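# Carry red foam blocks from the desks into the door tote

## Task

Find every red foam block sitting on a desk in this room and place each one inside the tote near the door so that none sticks out past its rim. Only those blocks may be in or on the tote at the end. Nothing new may end up on the floor, and the cartons must stay upright on their desks. The robot must not tip over or finish leaning, or the task fails. The result only counts if everything stays put without the robot holding it. When finished, open the gripper and move the robot away.

## Robot and tools

ROBOT. A Hello Robot Stretch 3 with one arm. It has a two-wheel base (0.33 m long, 0.34 m wide) that cannot drive sideways, a lift on a vertical mast, and a telescoping arm that reaches out to the robot's right. To move the gripper forward or back you drive the base. A spin in place pivots about a point 0.05 m behind the front edge. With the arm pulled in and the wrist folded, a spin sweeps a 0.28 m radius; with the wrist unfolded the gripper reaches beyond it.

FRAMES. Base frame: origin on the floor between the drive wheels, x forward, y left, z up. hand_pose is reported in this frame, at the point where closed fingertips meet. The odometry frame is the base frame at the start of the scene; heading is positive to the left, -3.142 to 3.142.

execute_actions. One argument, actions: a list run in order (an empty list just returns the current state and images). Each action may have robot, steps (integer 1 to 450 control steps at 30 per second; default 1) and until (only together with steps; ends the action early once all its conditions hold). steps alone just waits. robot is one of: a single command; a list of up to 8 items run one after another, each a command or {"pause_s": s} with s at most 15; or {"stop": true}, which brakes everything and clears the queue. A queue moves to its next item only when the previous one ended "done" (for base and gripper_m, "off_target" also continues). If any number is out of range or an action is malformed, the whole call is rejected and nothing new runs.

A command can hold:
- base: exactly one key. translate_m is a relative drive in metres along the robot's heading, measured from where the base is when this command begins; positive is forward, |value| at most 1. rotate_rad is a relative turn in radians on the spot; positive is counter-clockwise (left), |value| at most 3.2.
- joints: a dictionary of absolute targets, one number per named joint (single arm, so no per-arm lists). Unnamed joints keep their previous targets. Ranges: lift_m 0 to 1.1 (arm height, metres); arm_m 0 to 0.52 (extension, metres); wrist_yaw_rad -1.345 to 4.42 (0 along the arm, positive swings toward the front, 3.0 folds over the base); wrist_pitch_rad -1.57 to 0.451 (0 level, negative tips fingers down); wrist_roll_rad -2.911 to 2.911 (0 fingers side by side); gripper_m -0.089 to 0.179 (larger is wider; the real fingertip gap is about 0.007 m smaller near closed and 0.025 m smaller wide open, and zero below 0.007); head_pan_rad -3.953 to 1.73 (0 forward, positive left, -1.57 looks along the arm); head_tilt_rad -1.53 to 0.419 (negative looks down).
- contact_limits: {"arm_m": effort} in percent 1 to 100; the arm halts with contact_stop when its motor effort reaches that level (negative when retracting). Lower is gentler; it lasts until the next arm_m command.
Base and joint motions start together and keep going across later actions and while you think. A new command overrides at once and discards the rest of an older queue.

until. {"robot": {"status": "ended"}} waits until nothing is moving and no queue runs (true at once if the command is refused). Other fields use pairs like [">", 0.3] or ["!=", "moving"] on readings, goals and statuses (lift_m, lift_m_goal, lift_m_status, base_status, queue, queue_left, refusals, x, y, heading). Numbers compare as printed (three decimals; base values four). {"any": {"status": "ended"}} fires when the first motion or queue ends.

RESULTS. Each result is one instant plus one image per camera (head_camera, nav_camera, wrist_camera). base_status shows progress as (travelled of goal). Status words: moving, done (within tolerance, so never wait with "="), off_target (stopped short, may still push), time_out, stopped, contact_stop (lift or arm pushed firmly and went slack), torque_fault (wrist servo off for 10 s, limp, goals refused), not_commanded. Lines starting refused:, dropped: or replaced: explain failed goals and cancelled queue items, counted from 0. robot.on_its_own reports goals the robot changed itself, slack or disabled joints, loaded motors, and base_tilt lean. lidar_m: 12 distances in metres, 30-degree sectors starting straight ahead and going counter-clockwise, in a plane 0.17 m up. wrist_depth_mm and head_depth_mm: 7x7 grids of median depth in mm. motor_effort: percent per joint, peak in brackets; readings are noisy and biased. base_tilt: degrees forward/right.

zoom_image: camera (head_camera, nav_camera or wrist_camera) and region [x0, y0, x1, y1] in that camera's pixels, at most 504 by 504; returns a sharper crop of the latest image.

finished_scene: scene (integer 1 to 2) ends that scene after the last command is held; irreversible. Wait for all motion to end first, and be sure the blocks are released and resting in the tote.

PRACTICAL RULES. Full base speed (0.30 m/s, 1.9 rad/s) needs lift_m under 0.30, arm_m under 0.03 and wrist_yaw_rad above 2.54; otherwise 0.10 m/s and 0.63 rad/s. To grasp, command gripper_m below the object's width; to let go, command at least 0.02 above where the fingers touched. The reading and "done" do not prove a hold, so check the wrist camera. Fold or unfold the wrist only with lift_m 0.32 to 0.95, wrist_pitch_rad -0.4 and roll near 0; after folding, the lift may drop to 0.25. With wrist_yaw_rad below -0.4, keep pitch at -0.5 or lower.

AVOID. Pushing against something rigid with the gripper above about 0.45 m can tip the robot, as can a second push after a contact_stop, driving while gripping something fixed, or snagging furniture (worst when reversing). If tilt appears, undo the last move in small steps, pull the gripper free, and lower lift_m to about 0.2 if still tipped. Do not drop or slam blocks, knock cartons over, leave items on the floor, or push hard; wrist and base have no contact stop. A loose object may occasionally be nudged by an outside push.

Each tool is called as name([rows], argument=value, ...), one row to a line, values as JSON.

## Session

execute_actions(actions=[])

Scene clock: 0.00 s.
robot.base_odometry: x=+0.000 y=+0.000 heading=+0.000 (m, m, rad; robot's odometry frame)
robot.turned_by_wheels: +0.000 (rad since the last result)
robot.turned_by_imu: +0.000 (rad since the last result)
robot.base_tilt: forward=-0.2 right=+0.9 (deg)
robot.lidar_m: 1.77 1.61 1.33 1.70 2.20 2.18 2.41 1.87 1.73 2.53 1.99 1.87
robot.head_depth_mm: 2044 2526 2492 2541 2562 2552 2189 / 2032 2372 2370 2404 2393 2437 2214 / 2039 2144 2145 2175 2177 2175 2113 / 1936 1955 1957 1958 1970 1976 2001 / 1808 1782 1807 1819 1817 1835 1841 / 1689 1669 1697 1674 1687 1704 1702 / 1561 1556 1555 1579 1578 1580 1583
robot.base_status: not_commanded
robot.joint_positions: lift_m=+0.375 arm_m=+0.001 wrist_yaw_rad=+3.038 wrist_pitch_rad=-0.381 wrist_roll_rad=+0.013 gripper_m=+0.037 head_pan_rad=+0.014 head_tilt_rad=-0.021
robot.joint_goals: lift_m=+0.375 arm_m=+0.001 wrist_yaw_rad=+3.038 wrist_pitch_rad=-0.381 wrist_roll_rad=+0.013 gripper_m=+0.037 head_pan_rad=+0.014 head_tilt_rad=-0.021
robot.joint_status: lift_m=not_commanded arm_m=not_commanded wrist_yaw_rad=not_commanded wrist_pitch_rad=not_commanded wrist_roll_rad=not_commanded gripper_m=not_commanded head_pan_rad=not_commanded head_tilt_rad=not_commanded
robot.measured_speeds: translate_m=+0.000 rotate_rad=+0.000 lift_m=+0.000 arm_m=+0.000 wrist_yaw_rad=+0.000 wrist_pitch_rad=+0.000 wrist_roll_rad=+0.000 head_pan_rad=+0.000 head_tilt_rad=+0.000
robot: refusals=0 queue=idle queue_left=0
robot.motor_effort: left_wheel=+0 right_wheel=+0 lift_m=+31 arm_m=-1 wrist_yaw_rad=+0 wrist_pitch_rad=+6 wrist_roll_rad=+0 gripper_m=+0 head_pan_rad=+0 head_tilt_rad=+1 (%)
robot.hand_pose: x=+0.0025 y=+0.0815 z=+0.3962 quat_wxyz=(+0.171, +0.704, +0.097, +0.682) (m; robot's base frame)
robot.wrist_depth_mm: - - - - - - - / - - - - - - - / - - - - - - - / 934 918 895 909 894 869 856 / 744 737 - 735 743 718 719 / 619 616 - 604 589 601 603 / 535 529 - 547 517 521 517
pictures: head_camera (sideways: a quarter turn clockwise sets it upright), nav_camera (sideways: a quarter turn counterclockwise sets it upright), wrist_camera
Images, in order (width x height): head_camera 896x504, nav_camera 672x504, wrist_camera 644x364.

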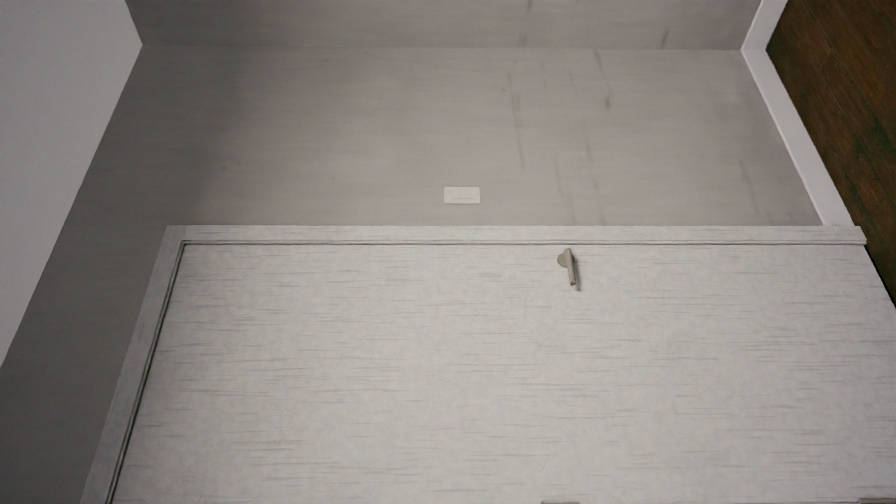

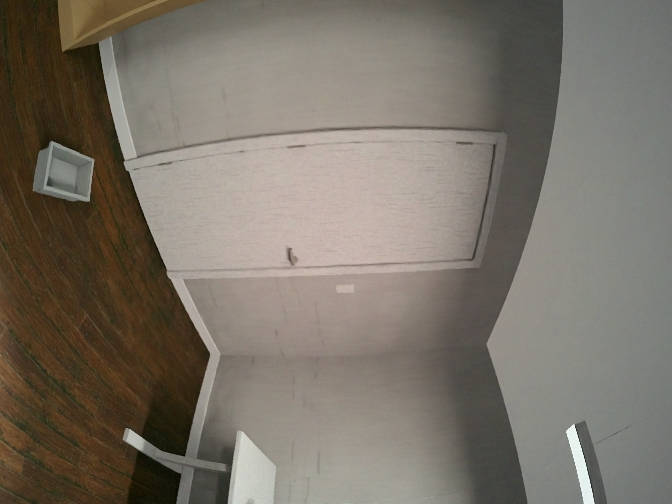

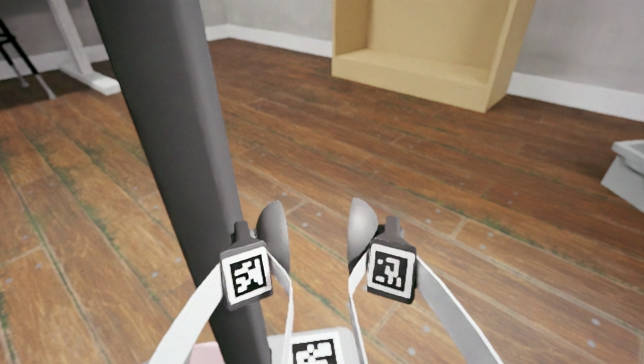

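execute_actions([
  {"robot":{"joints":{"head_pan_rad":0.8,"head_tilt_rad":-0.7}},"steps":100,"until":{"robot":{"status":"ended"}}},
])

execute_actions([
  {"robot":{"joints":{"head_pan_rad":-1.2,"head_tilt_rad":-0.6}},"steps":100,"until":{"robot":{"status":"ended"}}},
])

execute_actions([
  {"robot":{"joints":{"head_pan_rad":-2.8,"head_tilt_rad":-0.5}},"steps":100,"until":{"robot":{"status":"ended"}}},
])

execute_actions([
  {"robot":{"joints":{"head_pan_rad":1.7,"head_tilt_rad":-0.5}},"steps":150,"until":{"robot":{"status":"ended"}}},
])

Scene clock: 10.97 s.
robot.base_odometry: x=+0.000 y=+0.000 heading=+0.000 (m, m, rad; robot's odometry frame)
robot.turned_by_wheels: +0.000 (rad since the last result)
robot.turned_by_imu: +0.001 (rad since the last result)
robot.base_tilt: forward=-0.1 right=+0.9 (deg)
robot.lidar_m: 1.77 1.61 1.33 1.70 2.20 2.18 2.42 1.87 1.73 2.53 1.99 1.87
robot.head_depth_mm: 1336 1489 1692 1871 1586 1363 1181 / 1348 1516 1709 1873 1576 1364 1174 / 1364 1524 1746 1915 1620 1364 1184 / 1381 1541 1761 1945 1629 1378 1186 / 1292 1442 1665 1808 1637 1380 1185 / 1322 1449 1746 1873 1652 1381 1196 / 1328 1464 1776 1878 1655 1395 1214
robot.base_status: not_commanded
robot.joint_positions: lift_m=+0.375 arm_m=+0.001 wrist_yaw_rad=+3.038 wrist_pitch_rad=-0.381 wrist_roll_rad=+0.013 gripper_m=+0.037 head_pan_rad=+0.793 head_tilt_rad=-0.691
robot.joint_goals: lift_m=+0.375 arm_m=+0.001 wrist_yaw_rad=+3.038 wrist_pitch_rad=-0.381 wrist_roll_rad=+0.013 gripper_m=+0.037 head_pan_rad=+0.800 head_tilt_rad=-0.700
robot.joint_status: lift_m=not_commanded arm_m=not_commanded wrist_yaw_rad=not_commanded wrist_pitch_rad=not_commanded wrist_roll_rad=not_commanded gripper_m=not_commanded head_pan_rad=done head_tilt_rad=done
robot.measured_speeds: translate_m=+0.000 rotate_rad=+0.000 lift_m=+0.000 arm_m=+0.000 wrist_yaw_rad=+0.000 wrist_pitch_rad=+0.000 wrist_roll_rad=+0.000 head_pan_rad=+0.000 head_tilt_rad=+0.000
robot: refusals=0 queue=done queue_left=0
robot.motor_effort: left_wheel=-1(0) right_wheel=+0(1) lift_m=+31(31) arm_m=-1(0) wrist_yaw_rad=+0(0) wrist_pitch_rad=+6(6) wrist_roll_rad=+0(0) gripper_m=+1(1) head_pan_rad=+4(56) head_tilt_rad=-3(24) (%)
robot.hand_pose: x=+0.0025 y=+0.0815 z=+0.3962 quat_wxyz=(+0.171, +0.704, +0.097, +0.682) (m; robot's base frame)
robot.wrist_depth_mm: - - - - - - - / - - - - - - - / - - - - - - - / 930 912 902 892 895 883 845 / 745 735 - 729 735 727 721 / 614 615 - 607 591 597 602 / 529 527 - 553 521 520 514
pictures: head_camera (sideways: a quarter turn clockwise sets it upright), nav_camera (sideways: a quarter turn counterclockwise sets it upright), wrist_camera
camera_calibration (this result's frames):
head_camera: T_world_to_cam=[[-0.467156, -0.484017, -0.739928, 0.985195], [-0.739007, 0.673187, 0.026216, -0.0251195], [0.485421, 0.559059, -0.672175, 0.829212], [0, 0, 0, 1]] pos_world=[0.0391596, 0.0301826, 1.28701]
nav_camera: T_world_to_cam=[[0.501245, 0.438973, 0.745692, -0.929535], [0.714738, -0.695795, -0.0708391, 0.136021], [0.487752, 0.568482, -0.662515, 0.808948], [0, 0, 0, 1]] pos_world=[-0.0258601, 0.0428108, 1.23872]
wrist_camera: T_world_to_cam=[[0.987811, -0.154464, -0.0192337, 0.0176184], [-0.1012, -0.543419, -0.833339, 0.407735], [0.118269, 0.825128, -0.552427, 0.313894], [0, 0, 0, 1]] pos_world=[-0.0132647, -0.0347109, 0.513524]
Images, in order (width x height): head_camera 896x504, nav_camera 672x504, wrist_camera 644x364.

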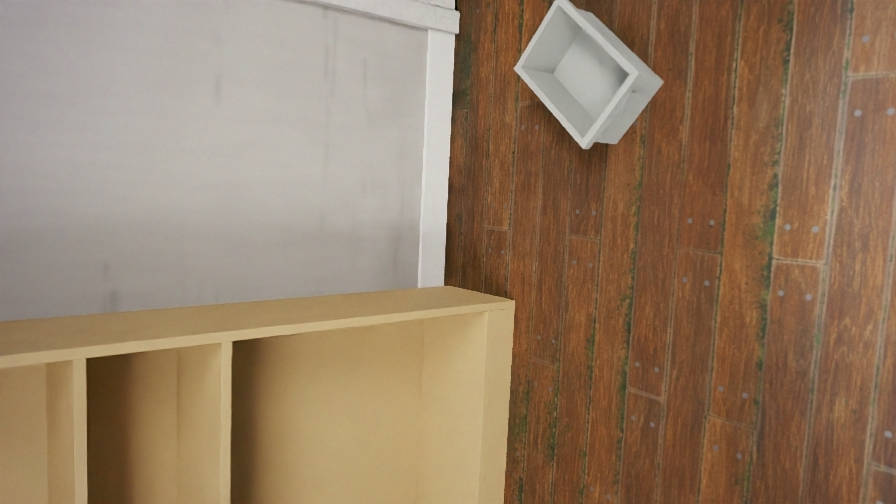

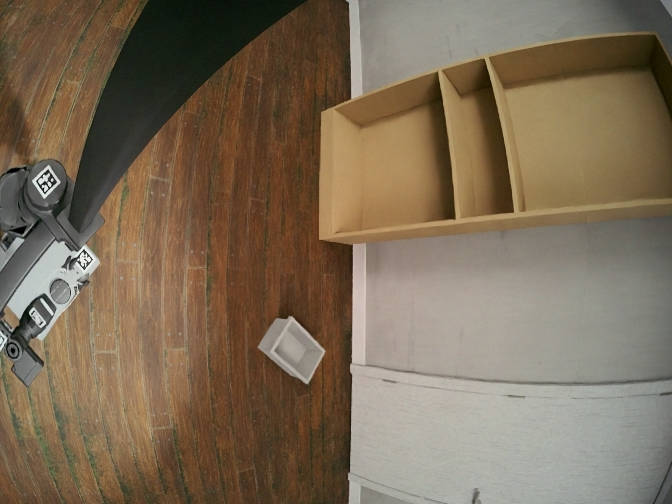

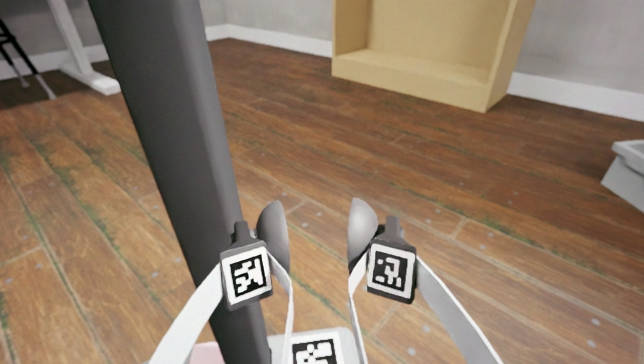

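Scene clock: 12.50 s.
robot.base_odometry: x=+0.000 y=+0.000 heading=+0.000 (m, m, rad; robot's odometry frame)
robot.turned_by_wheels: +0.000 (rad since the last result)
robot.turned_by_imu: +0.000 (rad since the last result)
robot.base_tilt: forward=-0.2 right=+0.9 (deg)
robot.lidar_m: 1.77 1.62 1.33 1.69 2.21 2.17 2.40 1.87 1.73 2.53 1.99 1.87
robot.head_depth_mm: 2202 2482 2735 2241 1751 1444 1228 / 2156 2302 2623 2217 1759 1433 1224 / 2058 2209 2176 2214 1767 1453 1237 / 2031 2052 2480 2267 1787 1462 1232 / 1957 1609 2433 2273 1777 1464 1239 / 1897 1561 2331 2257 1773 1455 1249 / 1873 1937 1559 2252 1797 1464 1239
robot.base_status: not_commanded
robot.joint_positions: lift_m=+0.375 arm_m=+0.001 wrist_yaw_rad=+3.038 wrist_pitch_rad=-0.381 wrist_roll_rad=+0.013 gripper_m=+0.037 head_pan_rad=-1.193 head_tilt_rad=-0.606
robot.joint_goals: lift_m=+0.375 arm_m=+0.001 wrist_yaw_rad=+3.038 wrist_pitch_rad=-0.381 wrist_roll_rad=+0.013 gripper_m=+0.037 head_pan_rad=-1.200 head_tilt_rad=-0.600
robot.joint_status: lift_m=not_commanded arm_m=not_commanded wrist_yaw_rad=not_commanded wrist_pitch_rad=not_commanded wrist_roll_rad=not_commanded gripper_m=not_commanded head_pan_rad=done head_tilt_rad=done
robot.measured_speeds: translate_m=+0.000 rotate_rad=+0.000 lift_m=+0.000 arm_m=+0.000 wrist_yaw_rad=+0.000 wrist_pitch_rad=+0.000 wrist_roll_rad=+0.000 head_pan_rad=+0.000 head_tilt_rad=+0.000
robot: refusals=0 queue=done queue_left=0
robot.motor_effort: left_wheel=-1(0) right_wheel=+0(0) lift_m=+32(31) arm_m=-1(1) wrist_yaw_rad=+0(1) wrist_pitch_rad=+6(6) wrist_roll_rad=+0(0) gripper_m=+0(0) head_pan_rad=-5(58) head_tilt_rad=+1(11) (%)
robot.hand_pose: x=+0.0025 y=+0.0815 z=+0.3962 quat_wxyz=(+0.171, +0.704, +0.097, +0.682) (m; robot's base frame)
robot.wrist_depth_mm: - - - - - - - / - - - - - - - / - - - - - - - / 909 917 907 895 883 884 841 / 739 732 - 734 733 710 713 / 618 618 - 617 589 610 596 / 527 527 - 551 526 514 517
pictures: head_camera (sideways: a quarter turn clockwise sets it upright), nav_camera (sideways: a quarter turn counterclockwise sets it upright), wrist_camera
camera_calibration (this result's frames):
head_camera: T_world_to_cam=[[-0.230782, 0.562261, -0.794104, 1.05437], [0.913135, 0.407019, 0.0228128, -0.0307697], [0.336042, -0.71986, -0.607353, 0.745803], [0, 0, 0, 1]] pos_world=[0.0208055, -0.0434345, 1.29095]
nav_camera: T_world_to_cam=[[0.175651, -0.574884, 0.799159, -0.997242], [-0.922612, -0.379311, -0.0700756, 0.145022], [0.343415, -0.725004, -0.597022, 0.724633], [0, 0, 0, 1]] pos_world=[0.0601169, 0.00707165, 1.23974]
wrist_camera: T_world_to_cam=[[0.987811, -0.154464, -0.0192335, 0.0176183], [-0.1012, -0.543419, -0.833339, 0.407735], [0.118269, 0.825128, -0.552427, 0.313895], [0, 0, 0, 1]] pos_world=[-0.0132647, -0.0347109, 0.513524]
Images, in order (width x height): head_camera 896x504, nav_camera 672x504, wrist_camera 644x364.

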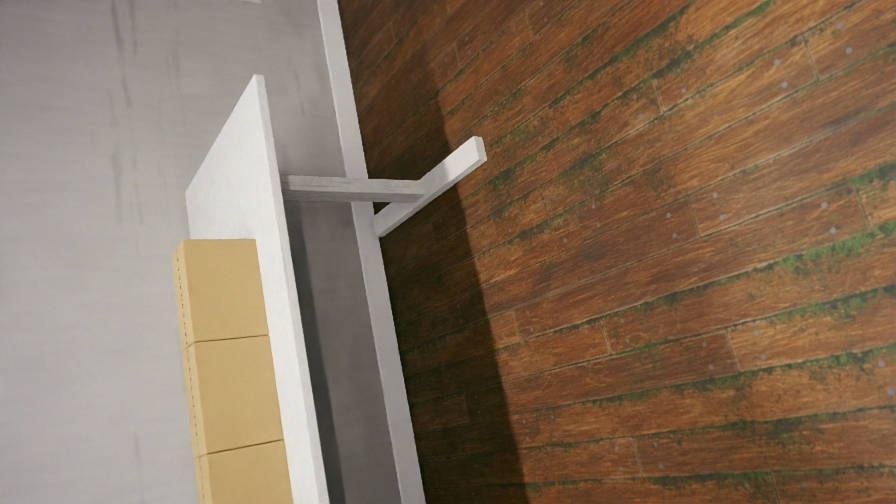

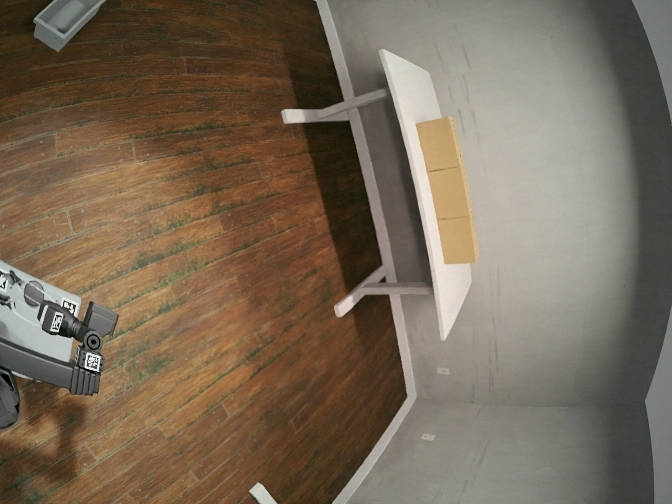

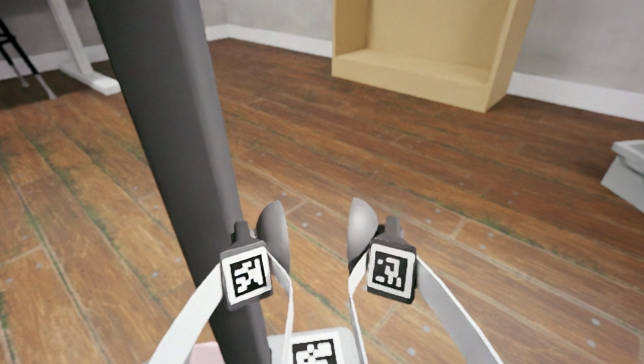

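Scene clock: 13.87 s.
robot.base_odometry: x=+0.000 y=+0.000 heading=+0.000 (m, m, rad; robot's odometry frame)
robot.turned_by_wheels: +0.000 (rad since the last result)
robot.turned_by_imu: +0.000 (rad since the last result)
robot.base_tilt: forward=-0.2 right=+0.9 (deg)
robot.lidar_m: 1.76 1.61 1.33 1.69 2.20 2.18 2.41 1.87 1.73 2.53 1.99 1.87
robot.head_depth_mm: 2175 2343 2623 2602 1944 1558 1314 / 2076 2208 2493 2640 1945 1569 1313 / 2017 1919 2279 2380 1976 1561 1311 / 1924 1472 2299 2477 1976 1575 1303 / 1885 1407 2241 2446 2001 1567 1307 / 1824 1381 2170 2342 1989 1577 1308 / 1761 1344 2063 2264 1997 1587 1312
robot.base_status: not_commanded
robot.joint_positions: lift_m=+0.375 arm_m=+0.001 wrist_yaw_rad=+3.038 wrist_pitch_rad=-0.381 wrist_roll_rad=+0.013 gripper_m=+0.037 head_pan_rad=-2.793 head_tilt_rad=-0.508
robot.joint_goals: lift_m=+0.375 arm_m=+0.001 wrist_yaw_rad=+3.038 wrist_pitch_rad=-0.381 wrist_roll_rad=+0.013 gripper_m=+0.037 head_pan_rad=-2.800 head_tilt_rad=-0.500
robot.joint_status: lift_m=not_commanded arm_m=not_commanded wrist_yaw_rad=not_commanded wrist_pitch_rad=not_commanded wrist_roll_rad=not_commanded gripper_m=not_commanded head_pan_rad=done head_tilt_rad=done
robot.measured_speeds: translate_m=+0.000 rotate_rad=+0.000 lift_m=+0.000 arm_m=+0.000 wrist_yaw_rad=+0.000 wrist_pitch_rad=+0.000 wrist_roll_rad=+0.000 head_pan_rad=+0.000 head_tilt_rad=+0.000
robot: refusals=0 queue=done queue_left=0
robot.motor_effort: left_wheel=-1(1) right_wheel=+0(0) lift_m=+32(31) arm_m=-2(1) wrist_yaw_rad=+0(1) wrist_pitch_rad=+6(6) wrist_roll_rad=+0(0) gripper_m=+0(1) head_pan_rad=-6(58) head_tilt_rad=+2(8) (%)
robot.hand_pose: x=+0.0025 y=+0.0815 z=+0.3962 quat_wxyz=(+0.171, +0.704, +0.097, +0.682) (m; robot's base frame)
robot.wrist_depth_mm: - - - - - - - / - - - - - - - / - - - - - - - / 904 915 917 900 885 888 844 / 730 727 - 731 739 719 706 / 614 619 - 601 589 604 603 / 533 526 - 548 521 515 520
pictures: head_camera (sideways: a quarter turn clockwise sets it upright), nav_camera (sideways: a quarter turn counterclockwise sets it upright), wrist_camera
camera_calibration (this result's frames):
head_camera: T_world_to_cam=[[0.492413, 0.186499, -0.850146, 1.12302], [0.382108, -0.92393, 0.0186351, -0.0220943], [-0.782, -0.334024, -0.526218, 0.647066], [0, 0, 0, 1]] pos_world=[-0.0385434, -0.0137213, 1.29564]
nav_camera: T_world_to_cam=[[-0.502992, -0.130868, 0.854326, -1.06503], [-0.358647, 0.930953, -0.0685512, 0.139606], [-0.786366, -0.340882, -0.515197, 0.625069], [0, 0, 0, 1]] pos_world=[0.005901, -0.05627, 1.24149]
wrist_camera: T_world_to_cam=[[0.987811, -0.154464, -0.0192335, 0.0176183], [-0.1012, -0.543419, -0.833339, 0.407735], [0.118269, 0.825128, -0.552427, 0.313895], [0, 0, 0, 1]] pos_world=[-0.0132647, -0.0347109, 0.513524]
Images, in order (width x height): head_camera 896x504, nav_camera 672x504, wrist_camera 644x364.

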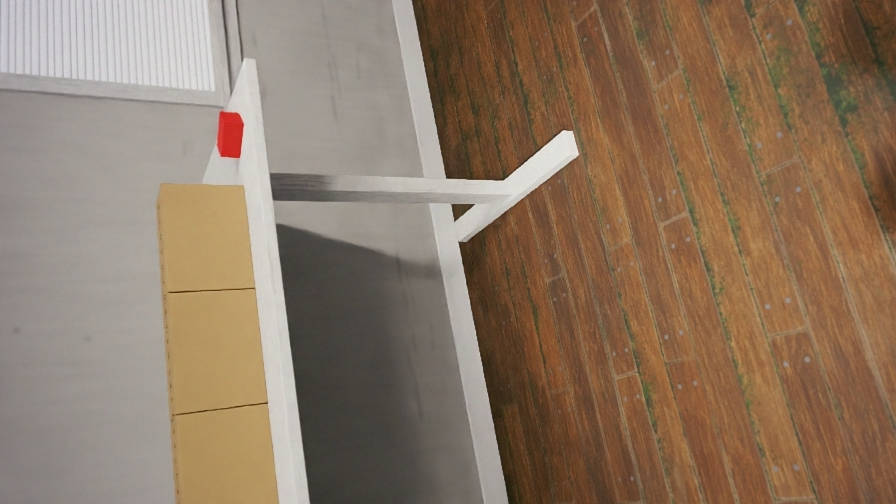

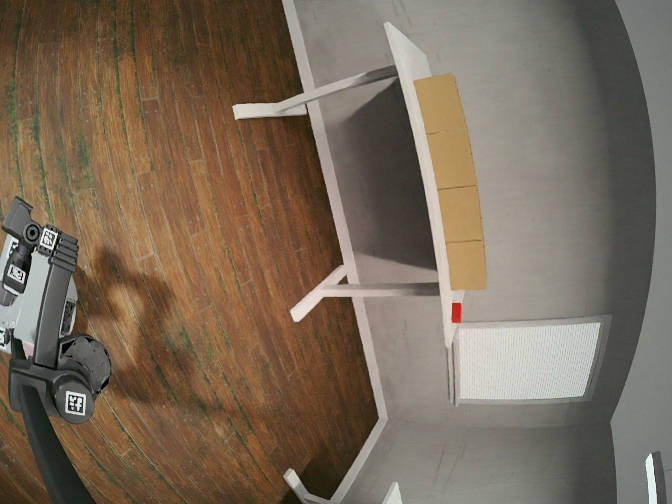

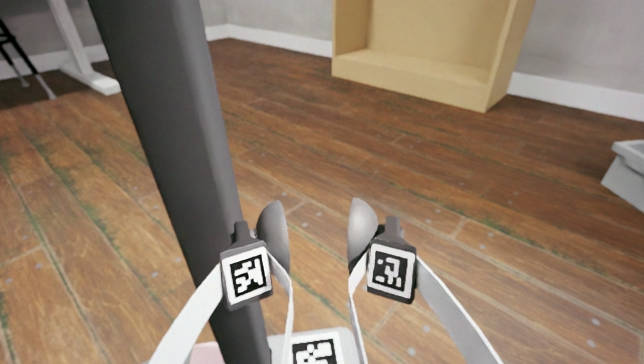

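Scene clock: 16.47 s.
robot.base_odometry: x=+0.000 y=+0.000 heading=+0.000 (m, m, rad; robot's odometry frame)
robot.turned_by_wheels: +0.000 (rad since the last result)
robot.turned_by_imu: +0.000 (rad since the last result)
robot.base_tilt: forward=+0.0 right=+1.0 (deg)
robot.lidar_m: 1.77 1.61 1.33 1.70 2.21 2.18 2.41 1.87 1.73 2.54 1.99 1.86
robot.head_depth_mm: 1782 1884 1720 1848 1867 1545 1295 / 1991 2119 2240 2363 1933 1562 1300 / 2219 2403 2650 2613 1976 1558 1303 / 2456 2719 2953 2651 1973 1579 1313 / 2377 2595 2773 2657 1984 1576 1313 / 2257 2396 2625 2674 2016 1606 - / 2132 2346 2436 - - - -
robot.base_status: not_commanded
robot.joint_positions: lift_m=+0.375 arm_m=+0.001 wrist_yaw_rad=+3.038 wrist_pitch_rad=-0.381 wrist_roll_rad=+0.013 gripper_m=+0.037 head_pan_rad=+1.693 head_tilt_rad=-0.508
robot.joint_goals: lift_m=+0.375 arm_m=+0.001 wrist_yaw_rad=+3.038 wrist_pitch_rad=-0.381 wrist_roll_rad=+0.013 gripper_m=+0.037 head_pan_rad=+1.700 head_tilt_rad=-0.500
robot.joint_status: lift_m=not_commanded arm_m=not_commanded wrist_yaw_rad=not_commanded wrist_pitch_rad=not_commanded wrist_roll_rad=not_commanded gripper_m=not_commanded head_pan_rad=done head_tilt_rad=done
robot.measured_speeds: translate_m=+0.000 rotate_rad=+0.000 lift_m=+0.000 arm_m=+0.000 wrist_yaw_rad=+0.000 wrist_pitch_rad=+0.000 wrist_roll_rad=+0.000 head_pan_rad=+0.000 head_tilt_rad=+0.000
robot: refusals=0 queue=done queue_left=0
robot.motor_effort: left_wheel=-1(1) right_wheel=+0(0) lift_m=+31(31) arm_m=-2(1) wrist_yaw_rad=-1(1) wrist_pitch_rad=+6(6) wrist_roll_rad=+0(0) gripper_m=+0(0) head_pan_rad=+4(58) head_tilt_rad=+2(3) (%)
robot.hand_pose: x=+0.0025 y=+0.0815 z=+0.3962 quat_wxyz=(+0.171, +0.704, +0.097, +0.682) (m; robot's base frame)
robot.wrist_depth_mm: - - - - - - - / - - - - - - - / - - - - - - - / 936 935 890 902 898 887 834 / 732 728 - 724 726 724 713 / 614 614 - 610 586 604 604 / 528 527 - 550 519 522 516
pictures: head_camera (sideways: a quarter turn clockwise sets it upright), nav_camera (sideways: a quarter turn counterclockwise sets it upright), wrist_camera
camera_calibration (this result's frames):
head_camera: T_world_to_cam=[[0.0709514, -0.521571, -0.850253, 1.12573], [-0.986198, -0.164521, 0.0186263, -0.0137362], [-0.149599, 0.837196, -0.526045, 0.642984], [0, 0, 0, 1]] pos_world=[0.00277086, 0.0465869, 1.29565]
nav_camera: T_world_to_cam=[[-0.0143656, 0.519366, 0.854431, -1.06815], [0.987763, 0.140091, -0.0685474, 0.131388], [-0.1553, 0.842991, -0.515023, 0.620994], [0, 0, 0, 1]] pos_world=[-0.048685, 0.0128618, 1.24149]
wrist_camera: T_world_to_cam=[[0.987811, -0.154464, -0.0192338, 0.0176185], [-0.1012, -0.543419, -0.833339, 0.407735], [0.118269, 0.825128, -0.552427, 0.313894], [0, 0, 0, 1]] pos_world=[-0.0132647, -0.0347109, 0.513524]
Images, in order (width x height): head_camera 896x504, nav_camera 672x504, wrist_camera 644x364.

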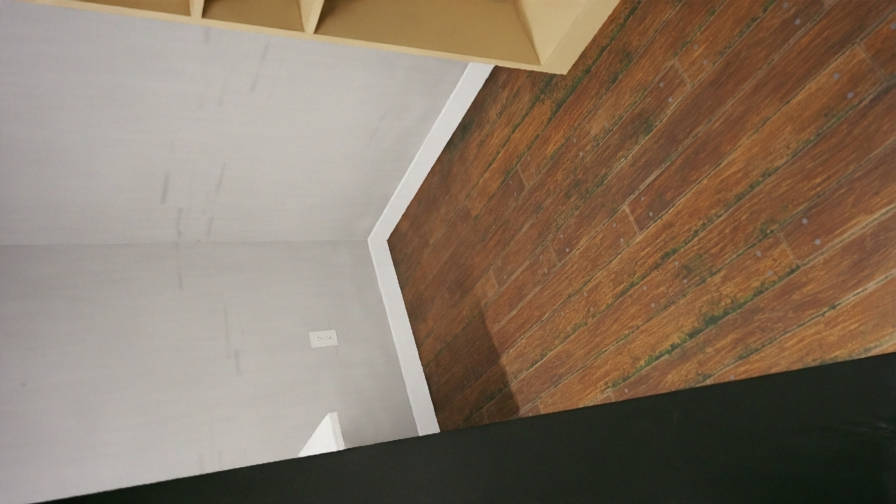

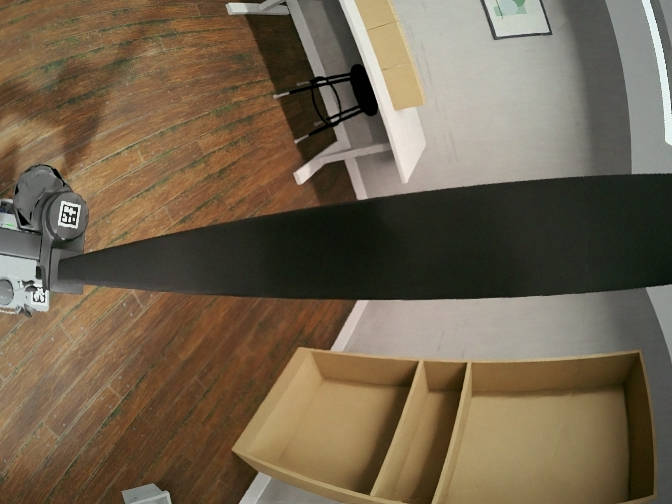

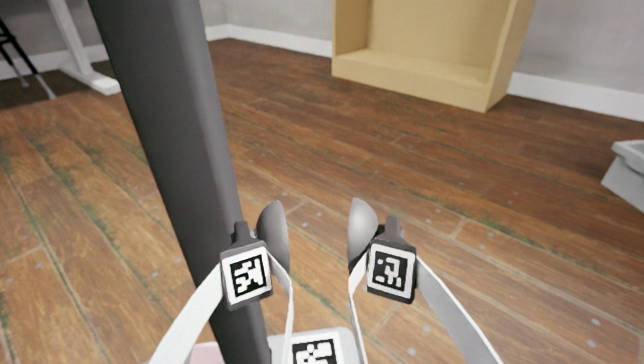

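execute_actions([
  {"robot":[{"base":{"rotate_rad":-2.164},"joints":{"head_pan_rad":-1.57,"head_tilt_rad":-0.4}},{"base":{"translate_m":0.62}},{"base":{"rotate_rad":1.571}},{"base":{"translate_m":-1.0}},{"base":{"translate_m":-0.3},"joints":{"lift_m":0.9}}],"steps":450,"until":{"robot":{"status":"ended"}}},
  {"steps":300,"until":{"robot":{"status":"ended"}}},
])

Scene clock: 71.73 s.
robot.base_odometry: x=-1.132 y=+0.015 heading=-0.593 (m, m, rad; robot's odometry frame)
robot.turned_by_wheels: -0.593 (rad since the last result)
robot.turned_by_imu: -0.593 (rad since the last result)
robot.base_tilt: forward=-0.2 right=+0.8 (deg)
robot.lidar_m: 2.58 2.82 2.19 2.18 1.34 1.28 1.77 1.51 0.85 1.31 1.44 2.68
robot.head_depth_mm: 1066 1143 1204 872 606 1026 1282 / 1096 1166 1215 658 609 1590 1384 / 1124 1205 1241 655 639 1612 1399 / 1152 1242 1292 678 640 1677 1403 / 1188 1279 1323 699 671 1720 1396 / 1226 1332 782 725 710 1731 1402 / 1278 1372 792 749 713 1733 1404
robot.base_status: moving (translate_m -0.9471 of -1.0000)
robot.joint_positions: lift_m=+0.375 arm_m=+0.001 wrist_yaw_rad=+3.038 wrist_pitch_rad=-0.381 wrist_roll_rad=+0.013 gripper_m=+0.037 head_pan_rad=-1.563 head_tilt_rad=-0.409
robot.joint_goals: lift_m=+0.375 arm_m=+0.001 wrist_yaw_rad=+3.038 wrist_pitch_rad=-0.381 wrist_roll_rad=+0.013 gripper_m=+0.037 head_pan_rad=-1.570 head_tilt_rad=-0.400
robot.joint_status: lift_m=not_commanded arm_m=not_commanded wrist_yaw_rad=not_commanded wrist_pitch_rad=not_commanded wrist_roll_rad=not_commanded gripper_m=not_commanded head_pan_rad=done head_tilt_rad=done
robot.measured_speeds: translate_m=-0.100 rotate_rad=+0.000 lift_m=+0.000 arm_m=+0.000 wrist_yaw_rad=+0.000 wrist_pitch_rad=+0.000 wrist_roll_rad=+0.000 head_pan_rad=+0.000 head_tilt_rad=+0.000
robot: refusals=0 queue=running queue_left=1
robot.motor_effort: left_wheel=-7(12) right_wheel=+1(7) lift_m=+31(32) arm_m=-2(1) wrist_yaw_rad=-1(0) wrist_pitch_rad=+6(6) wrist_roll_rad=+0(0) gripper_m=+0(1) head_pan_rad=-4(57) head_tilt_rad=+2(9) (%)
robot.hand_pose: x=+0.0025 y=+0.0815 z=+0.3962 quat_wxyz=(+0.171, +0.704, +0.097, +0.682) (m; robot's base frame)
robot.wrist_depth_mm: - - - - - - - / - - - - - - - / - - - - - - - / 926 908 896 905 887 903 878 / 731 735 - 722 724 713 713 / 619 623 - 607 587 607 600 / 525 530 - 557 522 523 517
pictures: head_camera (sideways: a quarter turn clockwise sets it upright), nav_camera (sideways: a quarter turn counterclockwise sets it upright), wrist_camera
camera_calibration (this result's frames):
head_camera: T_world_to_cam=[[-0.0103533, 0.439656, -0.898106, 1.18864], [0.998512, 0.0526341, 0.0142555, -0.0201547], [0.0535385, -0.896623, -0.439547, 0.529196], [0, 0, 0, 1]] pos_world=[0.00409875, -0.0470443, 1.30042]
nav_camera: T_world_to_cam=[[-0.045615, -0.430646, 0.901368, -1.12918], [-0.997243, -0.0332388, -0.0663473, 0.140641], [0.0585325, -0.901909, -0.427942, 0.50638], [0, 0, 0, 1]] pos_world=[0.0591066, -0.0248916, 1.24384]
wrist_camera: T_world_to_cam=[[0.987811, -0.154464, -0.0192337, 0.0176153], [-0.1012, -0.543419, -0.833339, 0.407724], [0.118269, 0.825128, -0.552427, 0.313911], [0, 0, 0, 1]] pos_world=[-0.0132647, -0.0347312, 0.513524]
Images, in order (width x height): head_camera 896x504, nav_camera 672x504, wrist_camera 644x364.

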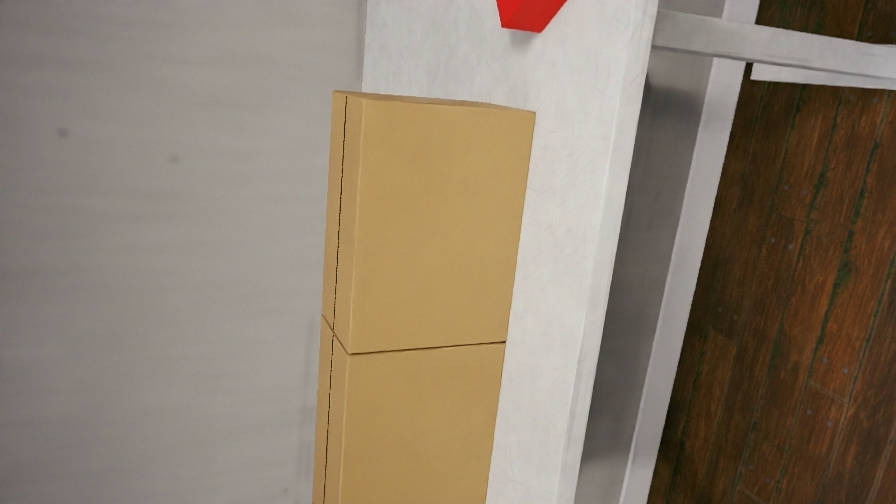

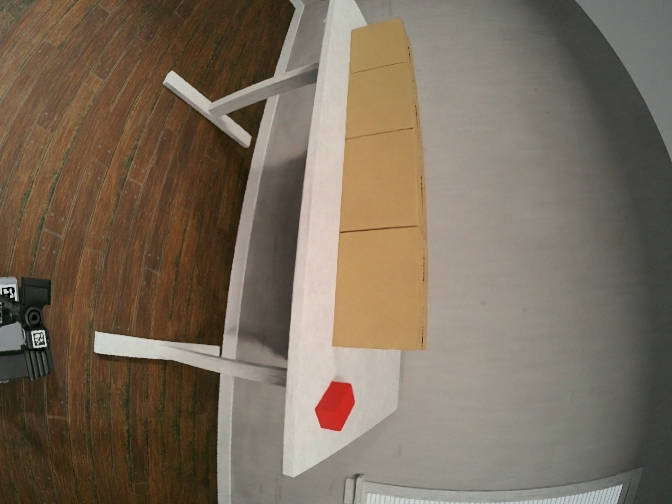

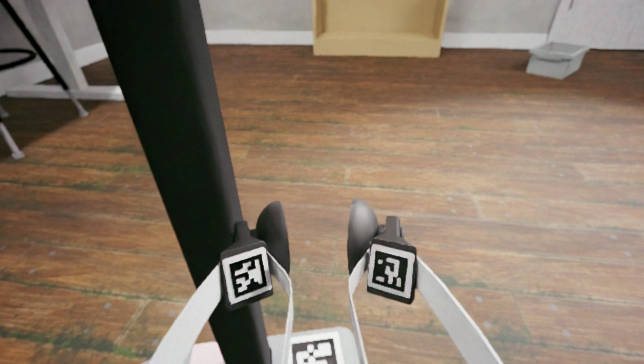

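execute_actions([
  {"robot":{"joints":{"lift_m":0.9,"head_tilt_rad":-0.8,"head_pan_rad":-1.9}},"steps":300,"until":{"robot":{"status":"ended"}}},
])

Scene clock: 78.67 s.
robot.base_odometry: x=-1.425 y=+0.212 heading=-0.593 (m, m, rad; robot's odometry frame)
robot.turned_by_wheels: +0.000 (rad since the last result)
robot.turned_by_imu: -0.001 (rad since the last result)
robot.base_tilt: forward=+0.0 right=+1.0 (deg)
robot.lidar_m: 2.92 2.95 2.25 2.25 1.34 0.94 1.43 1.41 1.22 0.81 1.42 1.68
robot.head_depth_mm: 1062 1221 1411 1657 - - 1121 / 1058 1209 1421 1636 - 1242 1144 / 1062 1206 1406 1629 - 1251 1166 / 1058 1206 1398 1660 - - - / 1051 1204 1392 1655 1598 - 1135 / 1017 879 1362 1563 1300 - 1135 / 1010 777 593 1032 1562 - 1139
robot.base_status: done (translate_m -0.3000 of -0.3000)
robot.joint_positions: lift_m=+0.900 arm_m=+0.001 wrist_yaw_rad=+3.038 wrist_pitch_rad=-0.382 wrist_roll_rad=+0.013 gripper_m=+0.037 head_pan_rad=-1.893 head_tilt_rad=-0.790
robot.joint_goals: lift_m=+0.900 arm_m=+0.001 wrist_yaw_rad=+3.038 wrist_pitch_rad=-0.382 wrist_roll_rad=+0.013 gripper_m=+0.037 head_pan_rad=-1.900 head_tilt_rad=-0.800
robot.joint_status: lift_m=done arm_m=not_commanded wrist_yaw_rad=not_commanded wrist_pitch_rad=not_commanded wrist_roll_rad=not_commanded gripper_m=not_commanded head_pan_rad=done head_tilt_rad=done
robot.measured_speeds: translate_m=+0.000 rotate_rad=+0.000 lift_m=+0.000 arm_m=+0.000 wrist_yaw_rad=+0.000 wrist_pitch_rad=+0.000 wrist_roll_rad=+0.000 head_pan_rad=+0.000 head_tilt_rad=+0.000
robot: refusals=0 queue=done queue_left=0
robot.motor_effort: left_wheel=-3(11) right_wheel=+3(3) lift_m=+38(39) arm_m=-1(1) wrist_yaw_rad=+0(0) wrist_pitch_rad=+5(6) wrist_roll_rad=+0(0) gripper_m=+0(1) head_pan_rad=-5(38) head_tilt_rad=-3(19) (%)
robot.hand_pose: x=+0.0025 y=+0.0814 z=+0.9206 quat_wxyz=(+0.171, +0.704, +0.097, +0.682) (m; robot's base frame)
robot.wrist_depth_mm: - - - - - - - / 789 941 - - - - - / 731 841 - - - - - / - - - - - - - / - - - - - - - / - - - - - - - / - - - - - - -
pictures: head_camera (sideways: a quarter turn clockwise sets it upright), nav_camera (sideways: a quarter turn counterclockwise sets it upright), wrist_camera
camera_calibration (this result's frames):
head_camera: T_world_to_cam=[[0.228365, 0.706428, -0.669932, 0.889735], [0.959057, -0.281625, 0.0299544, -0.0403412], [-0.167509, -0.649343, -0.741818, 0.923772], [0, 0, 0, 1]] pos_world=[-0.00975517, -0.0400502, 1.28254]
nav_camera: T_world_to_cam=[[-0.278999, -0.681575, 0.676473, -0.834569], [-0.94588, 0.316634, -0.0710893, 0.146467], [-0.165742, -0.659696, -0.733029, 0.904646], [0, 0, 0, 1]] pos_world=[0.0556338, -0.0184065, 1.23811]
wrist_camera: T_world_to_cam=[[0.98781, -0.154474, -0.019208, 0.0276758], [-0.101244, -0.543835, -0.833062, 0.844488], [0.11824, 0.824852, -0.552846, 0.604071], [0, 0, 0, 1]] pos_world=[-0.0132647, -0.0347314, 1.038]
Images, in order (width x height): head_camera 896x504, nav_camera 672x504, wrist_camera 644x364.

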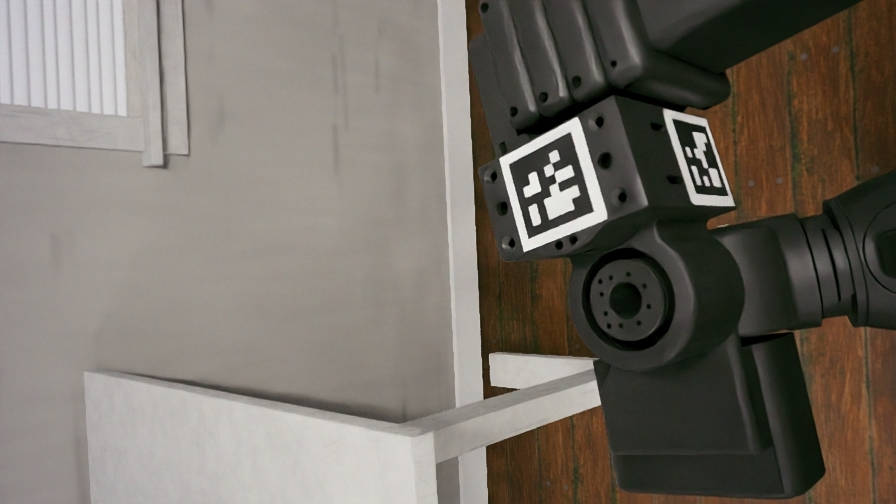

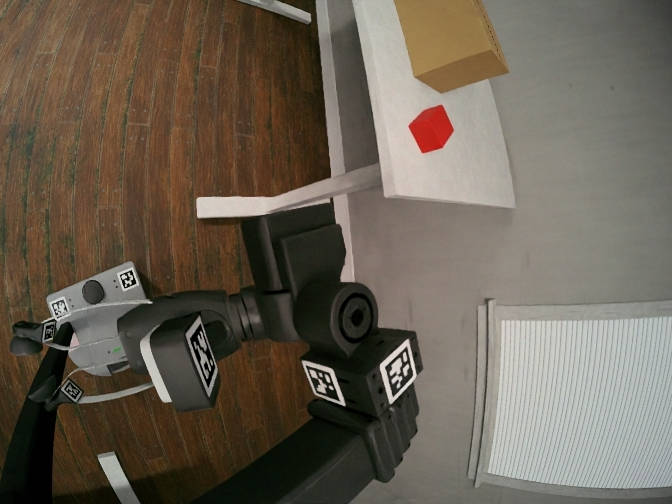

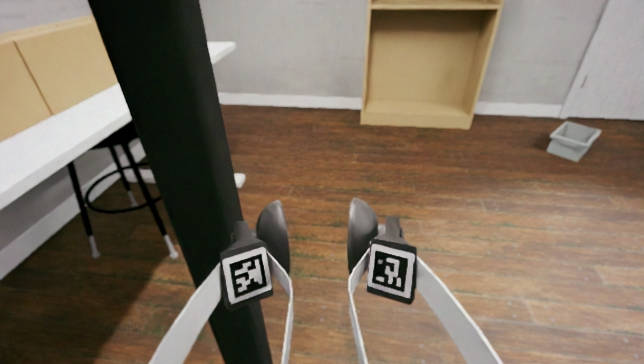

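execute_actions([
  {"robot":[{"base":{"rotate_rad":-0.22},"joints":{"head_tilt_rad":-0.75,"head_pan_rad":-1.57,"wrist_yaw_rad":1.57,"wrist_pitch_rad":-0.4}},{"base":{"translate_m":0.4},"joints":{"lift_m":1.0}}],"steps":400,"until":{"robot":{"status":"ended"}}},
])

Scene clock: 97.87 s.
robot.base_odometry: x=-1.150 y=-0.078 heading=-0.813 (m, m, rad; robot's odometry frame)
robot.turned_by_wheels: -0.220 (rad since the last result)
robot.turned_by_imu: -0.217 (rad since the last result)
robot.base_tilt: forward=-0.2 right=+0.8 (deg)
robot.lidar_m: 2.52 2.86 2.61 2.26 1.64 1.43 1.34 1.67 1.27 0.79 1.31 1.34
robot.head_depth_mm: 1030 804 562 - - 1266 1146 / 1033 810 587 - - 1243 1155 / 1041 784 610 - - - 1165 / 1015 525 580 1648 1598 - 1138 / 1024 527 583 1669 1603 - 1150 / 1034 529 586 1689 1640 - 1152 / 1031 532 589 547 - - 1128
robot.base_status: done (translate_m +0.4000 of +0.4000)
robot.joint_positions: lift_m=+1.000 arm_m=+0.001 wrist_yaw_rad=+1.572 wrist_pitch_rad=-0.415 wrist_roll_rad=+0.013 gripper_m=+0.037 head_pan_rad=-1.577 head_tilt_rad=-0.754
robot.joint_goals: lift_m=+1.000 arm_m=+0.001 wrist_yaw_rad=+1.570 wrist_pitch_rad=-0.400 wrist_roll_rad=+0.013 gripper_m=+0.037 head_pan_rad=-1.570 head_tilt_rad=-0.750
robot.joint_status: lift_m=done arm_m=not_commanded wrist_yaw_rad=done wrist_pitch_rad=done wrist_roll_rad=not_commanded gripper_m=not_commanded head_pan_rad=done head_tilt_rad=done
robot.measured_speeds: translate_m=+0.000 rotate_rad=+0.000 lift_m=+0.000 arm_m=+0.000 wrist_yaw_rad=+0.000 wrist_pitch_rad=+0.000 wrist_roll_rad=+0.000 head_pan_rad=+0.000 head_tilt_rad=+0.000
robot: refusals=0 queue=done queue_left=0
robot.motor_effort: left_wheel=+3(11) right_wheel=-4(7) lift_m=+37(39) arm_m=-1(1) wrist_yaw_rad=-2(3) wrist_pitch_rad=+6(6) wrist_roll_rad=+0(0) gripper_m=+0(0) head_pan_rad=+4(37) head_tilt_rad=+2(4) (%)
robot.hand_pose: x=+0.2034 y=-0.1461 z=+1.0131 quat_wxyz=(+0.590, +0.595, -0.390, +0.383) (m; robot's base frame)
robot.wrist_depth_mm: - - - - - 684 488 / - - - - - 566 467 / - - - - - - 379 / - - - - - - - / - - - - - - - / - - - - - - - / - - - - - - -
pictures: head_camera (sideways: a quarter turn clockwise sets it upright), nav_camera (sideways: a quarter turn counterclockwise sets it upright), wrist_camera
camera_calibration (this result's frames):
head_camera: T_world_to_cam=[[-0.00244491, 0.718058, -0.695979, 0.925086], [0.999104, 0.0311587, 0.0286374, -0.0388722], [0.0422491, -0.695286, -0.717491, 0.890854], [0, 0, 0, 1]] pos_world=[0.00346131, -0.0436556, 1.28413]
nav_camera: T_world_to_cam=[[-0.0534022, -0.709928, 0.702247, -0.869532], [-0.99746, 0.00472085, -0.0710791, 0.146772], [0.0471458, -0.704259, -0.708376, 0.871286], [0, 0, 0, 1]] pos_world=[0.0588865, -0.00438728, 1.23826]
wrist_camera: T_world_to_cam=[[-0.0509666, -0.998547, -0.0175014, -0.117926], [-0.578782, 0.0438137, -0.814304, 0.982116], [0.813888, -0.0313729, -0.580175, 0.580206], [0, 0, 0, 1]] pos_world=[0.0901991, -0.142582, 1.1343]
Images, in order (width x height): head_camera 896x504, nav_camera 672x504, wrist_camera 644x364.

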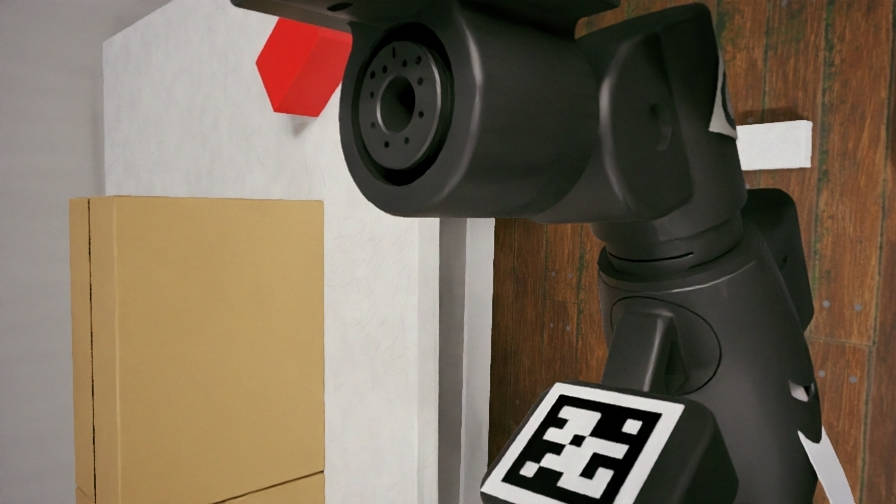

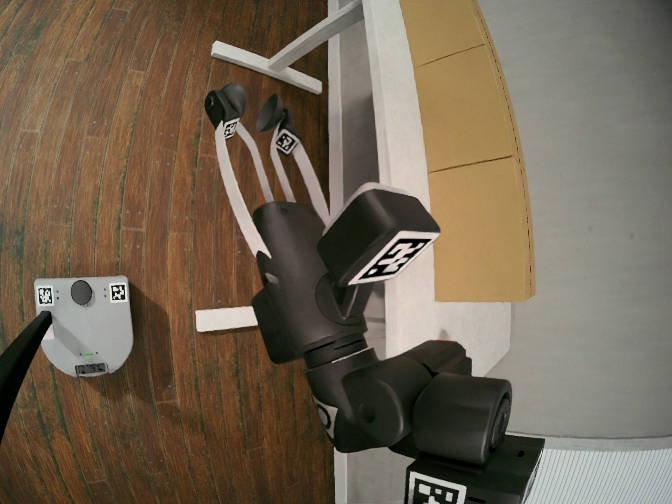

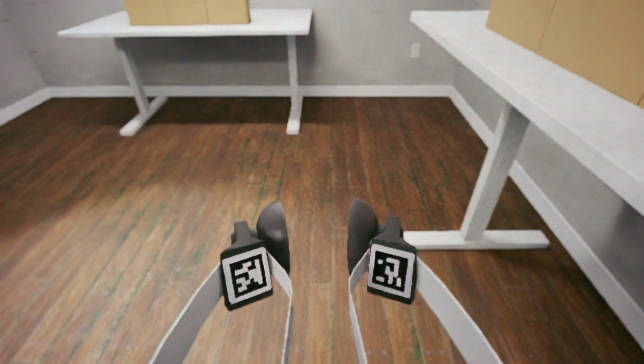

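execute_actions([
  {"robot":{"base":{"translate_m":-0.2},"joints":{"wrist_yaw_rad":0.0,"wrist_pitch_rad":-0.9,"gripper_m":0.15,"lift_m":1.05,"arm_m":0.15,"head_pan_rad":-1.75}},"steps":400,"until":{"robot":{"status":"ended"}}},
])

Scene clock: 116.50 s.
robot.base_odometry: x=-1.287 y=+0.067 heading=-0.813 (m, m, rad; robot's odometry frame)
robot.turned_by_wheels: +0.000 (rad since the last result)
robot.turned_by_imu: +0.000 (rad since the last result)
robot.base_tilt: forward=+0.1 right=+0.9 (deg)
robot.lidar_m: 2.72 3.05 2.31 2.24 1.51 1.28 1.14 1.66 1.26 0.77 1.30 1.51
robot.head_depth_mm: - 1218 1431 1703 1532 1316 1148 / 1111 - 1432 1674 1536 1324 1164 / - - 1397 1673 1548 1332 1157 / - - - 1668 1565 1337 1170 / - - - 1008 1454 1311 1161 / 1040 837 561 1612 1574 1343 1167 / 1023 843 625 546 1566 1340 1178
robot.base_status: done (translate_m -0.2000 of -0.2000)
robot.joint_positions: lift_m=+1.050 arm_m=+0.150 wrist_yaw_rad=+0.001 wrist_pitch_rad=-0.906 wrist_roll_rad=+0.013 gripper_m=+0.150 head_pan_rad=-1.743 head_tilt_rad=-0.754
robot.joint_goals: lift_m=+1.050 arm_m=+0.150 wrist_yaw_rad=+0.000 wrist_pitch_rad=-0.900 wrist_roll_rad=+0.013 gripper_m=+0.150 head_pan_rad=-1.750 head_tilt_rad=-0.750
robot.joint_status: lift_m=done arm_m=done wrist_yaw_rad=done wrist_pitch_rad=done wrist_roll_rad=not_commanded gripper_m=done head_pan_rad=done head_tilt_rad=done
robot.measured_speeds: translate_m=+0.000 rotate_rad=+0.000 lift_m=+0.000 arm_m=+0.000 wrist_yaw_rad=+0.000 wrist_pitch_rad=+0.000 wrist_roll_rad=+0.000 head_pan_rad=+0.000 head_tilt_rad=+0.000
robot: refusals=0 queue=done queue_left=0
robot.motor_effort: left_wheel=+3(6) right_wheel=-3(8) lift_m=+37(39) arm_m=+3(5) wrist_yaw_rad=-2(2) wrist_pitch_rad=+3(6) wrist_roll_rad=+0(0) gripper_m=+0(84) head_pan_rad=-4(28) head_tilt_rad=+2(2) (%)
robot.hand_pose: x=-0.0214 y=-0.4336 z=+0.9719 quat_wxyz=(+0.632, +0.308, -0.639, -0.312) (m; robot's base frame)
robot.wrist_depth_mm: 241 198 189 257 931 955 964 / 229 227 179 232 - - - / 211 210 208 213 - - - / 195 195 196 196 203 - - / 183 184 185 186 - - - / - - - - - - - / - - - - - - -
pictures: head_camera (sideways: a quarter turn clockwise sets it upright), nav_camera (sideways: a quarter turn counterclockwise sets it upright), wrist_camera
camera_calibration (this result's frames):
head_camera: T_world_to_cam=[[0.116223, 0.708573, -0.696, 0.924389], [0.990521, -0.134341, 0.0286363, -0.0388184], [-0.0732107, -0.692731, -0.717471, 0.891532], [0, 0, 0, 1]] pos_world=[-0.00371532, -0.0426202, 1.28413]
nav_camera: T_world_to_cam=[[-0.16996, -0.691328, 0.702267, -0.868848], [-0.982971, 0.169455, -0.071079, 0.146683], [-0.0698637, -0.702389, -0.708356, 0.871973], [0, 0, 0, 1]] pos_world=[0.0574358, -0.0130502, 1.23826]
wrist_camera: T_world_to_cam=[[-0.998558, 0.0529189, 0.00907838, -0.0073744], [0.0433637, 0.894567, -0.444825, 0.854122], [-0.0316608, -0.443789, -0.895572, 0.839843], [0, 0, 0, 1]] pos_world=[-0.0178115, -0.390966, 1.13214]
Images, in order (width x height): head_camera 896x504, nav_camera 672x504, wrist_camera 644x364.

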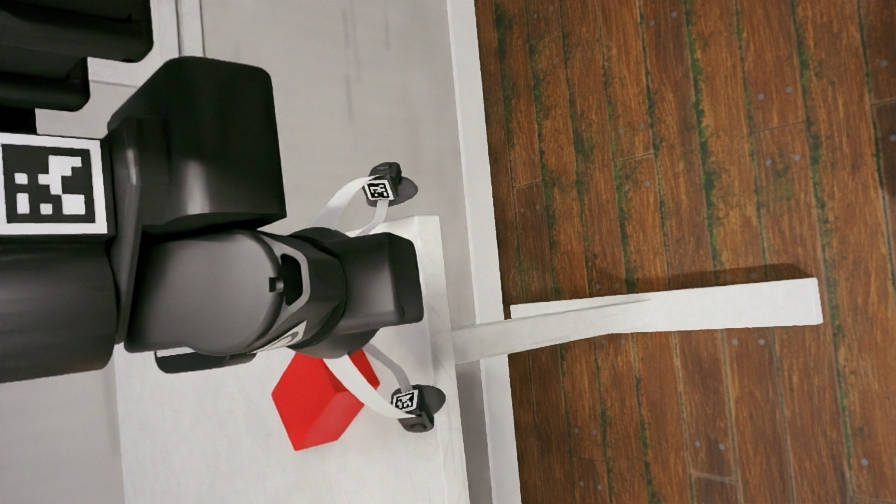

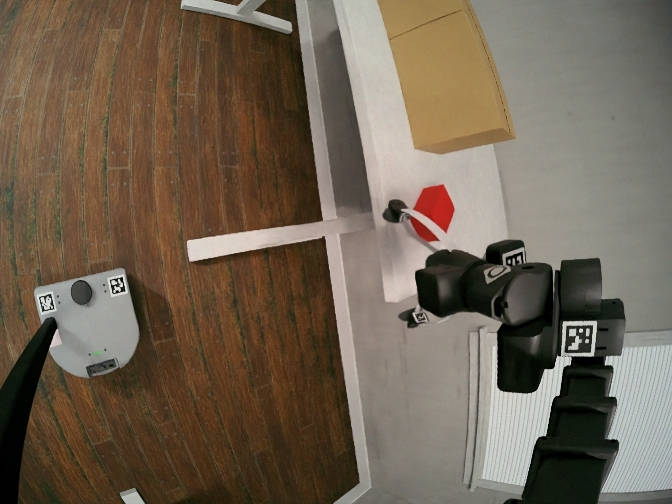

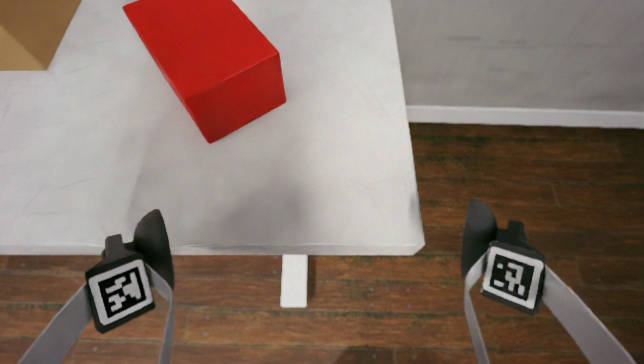

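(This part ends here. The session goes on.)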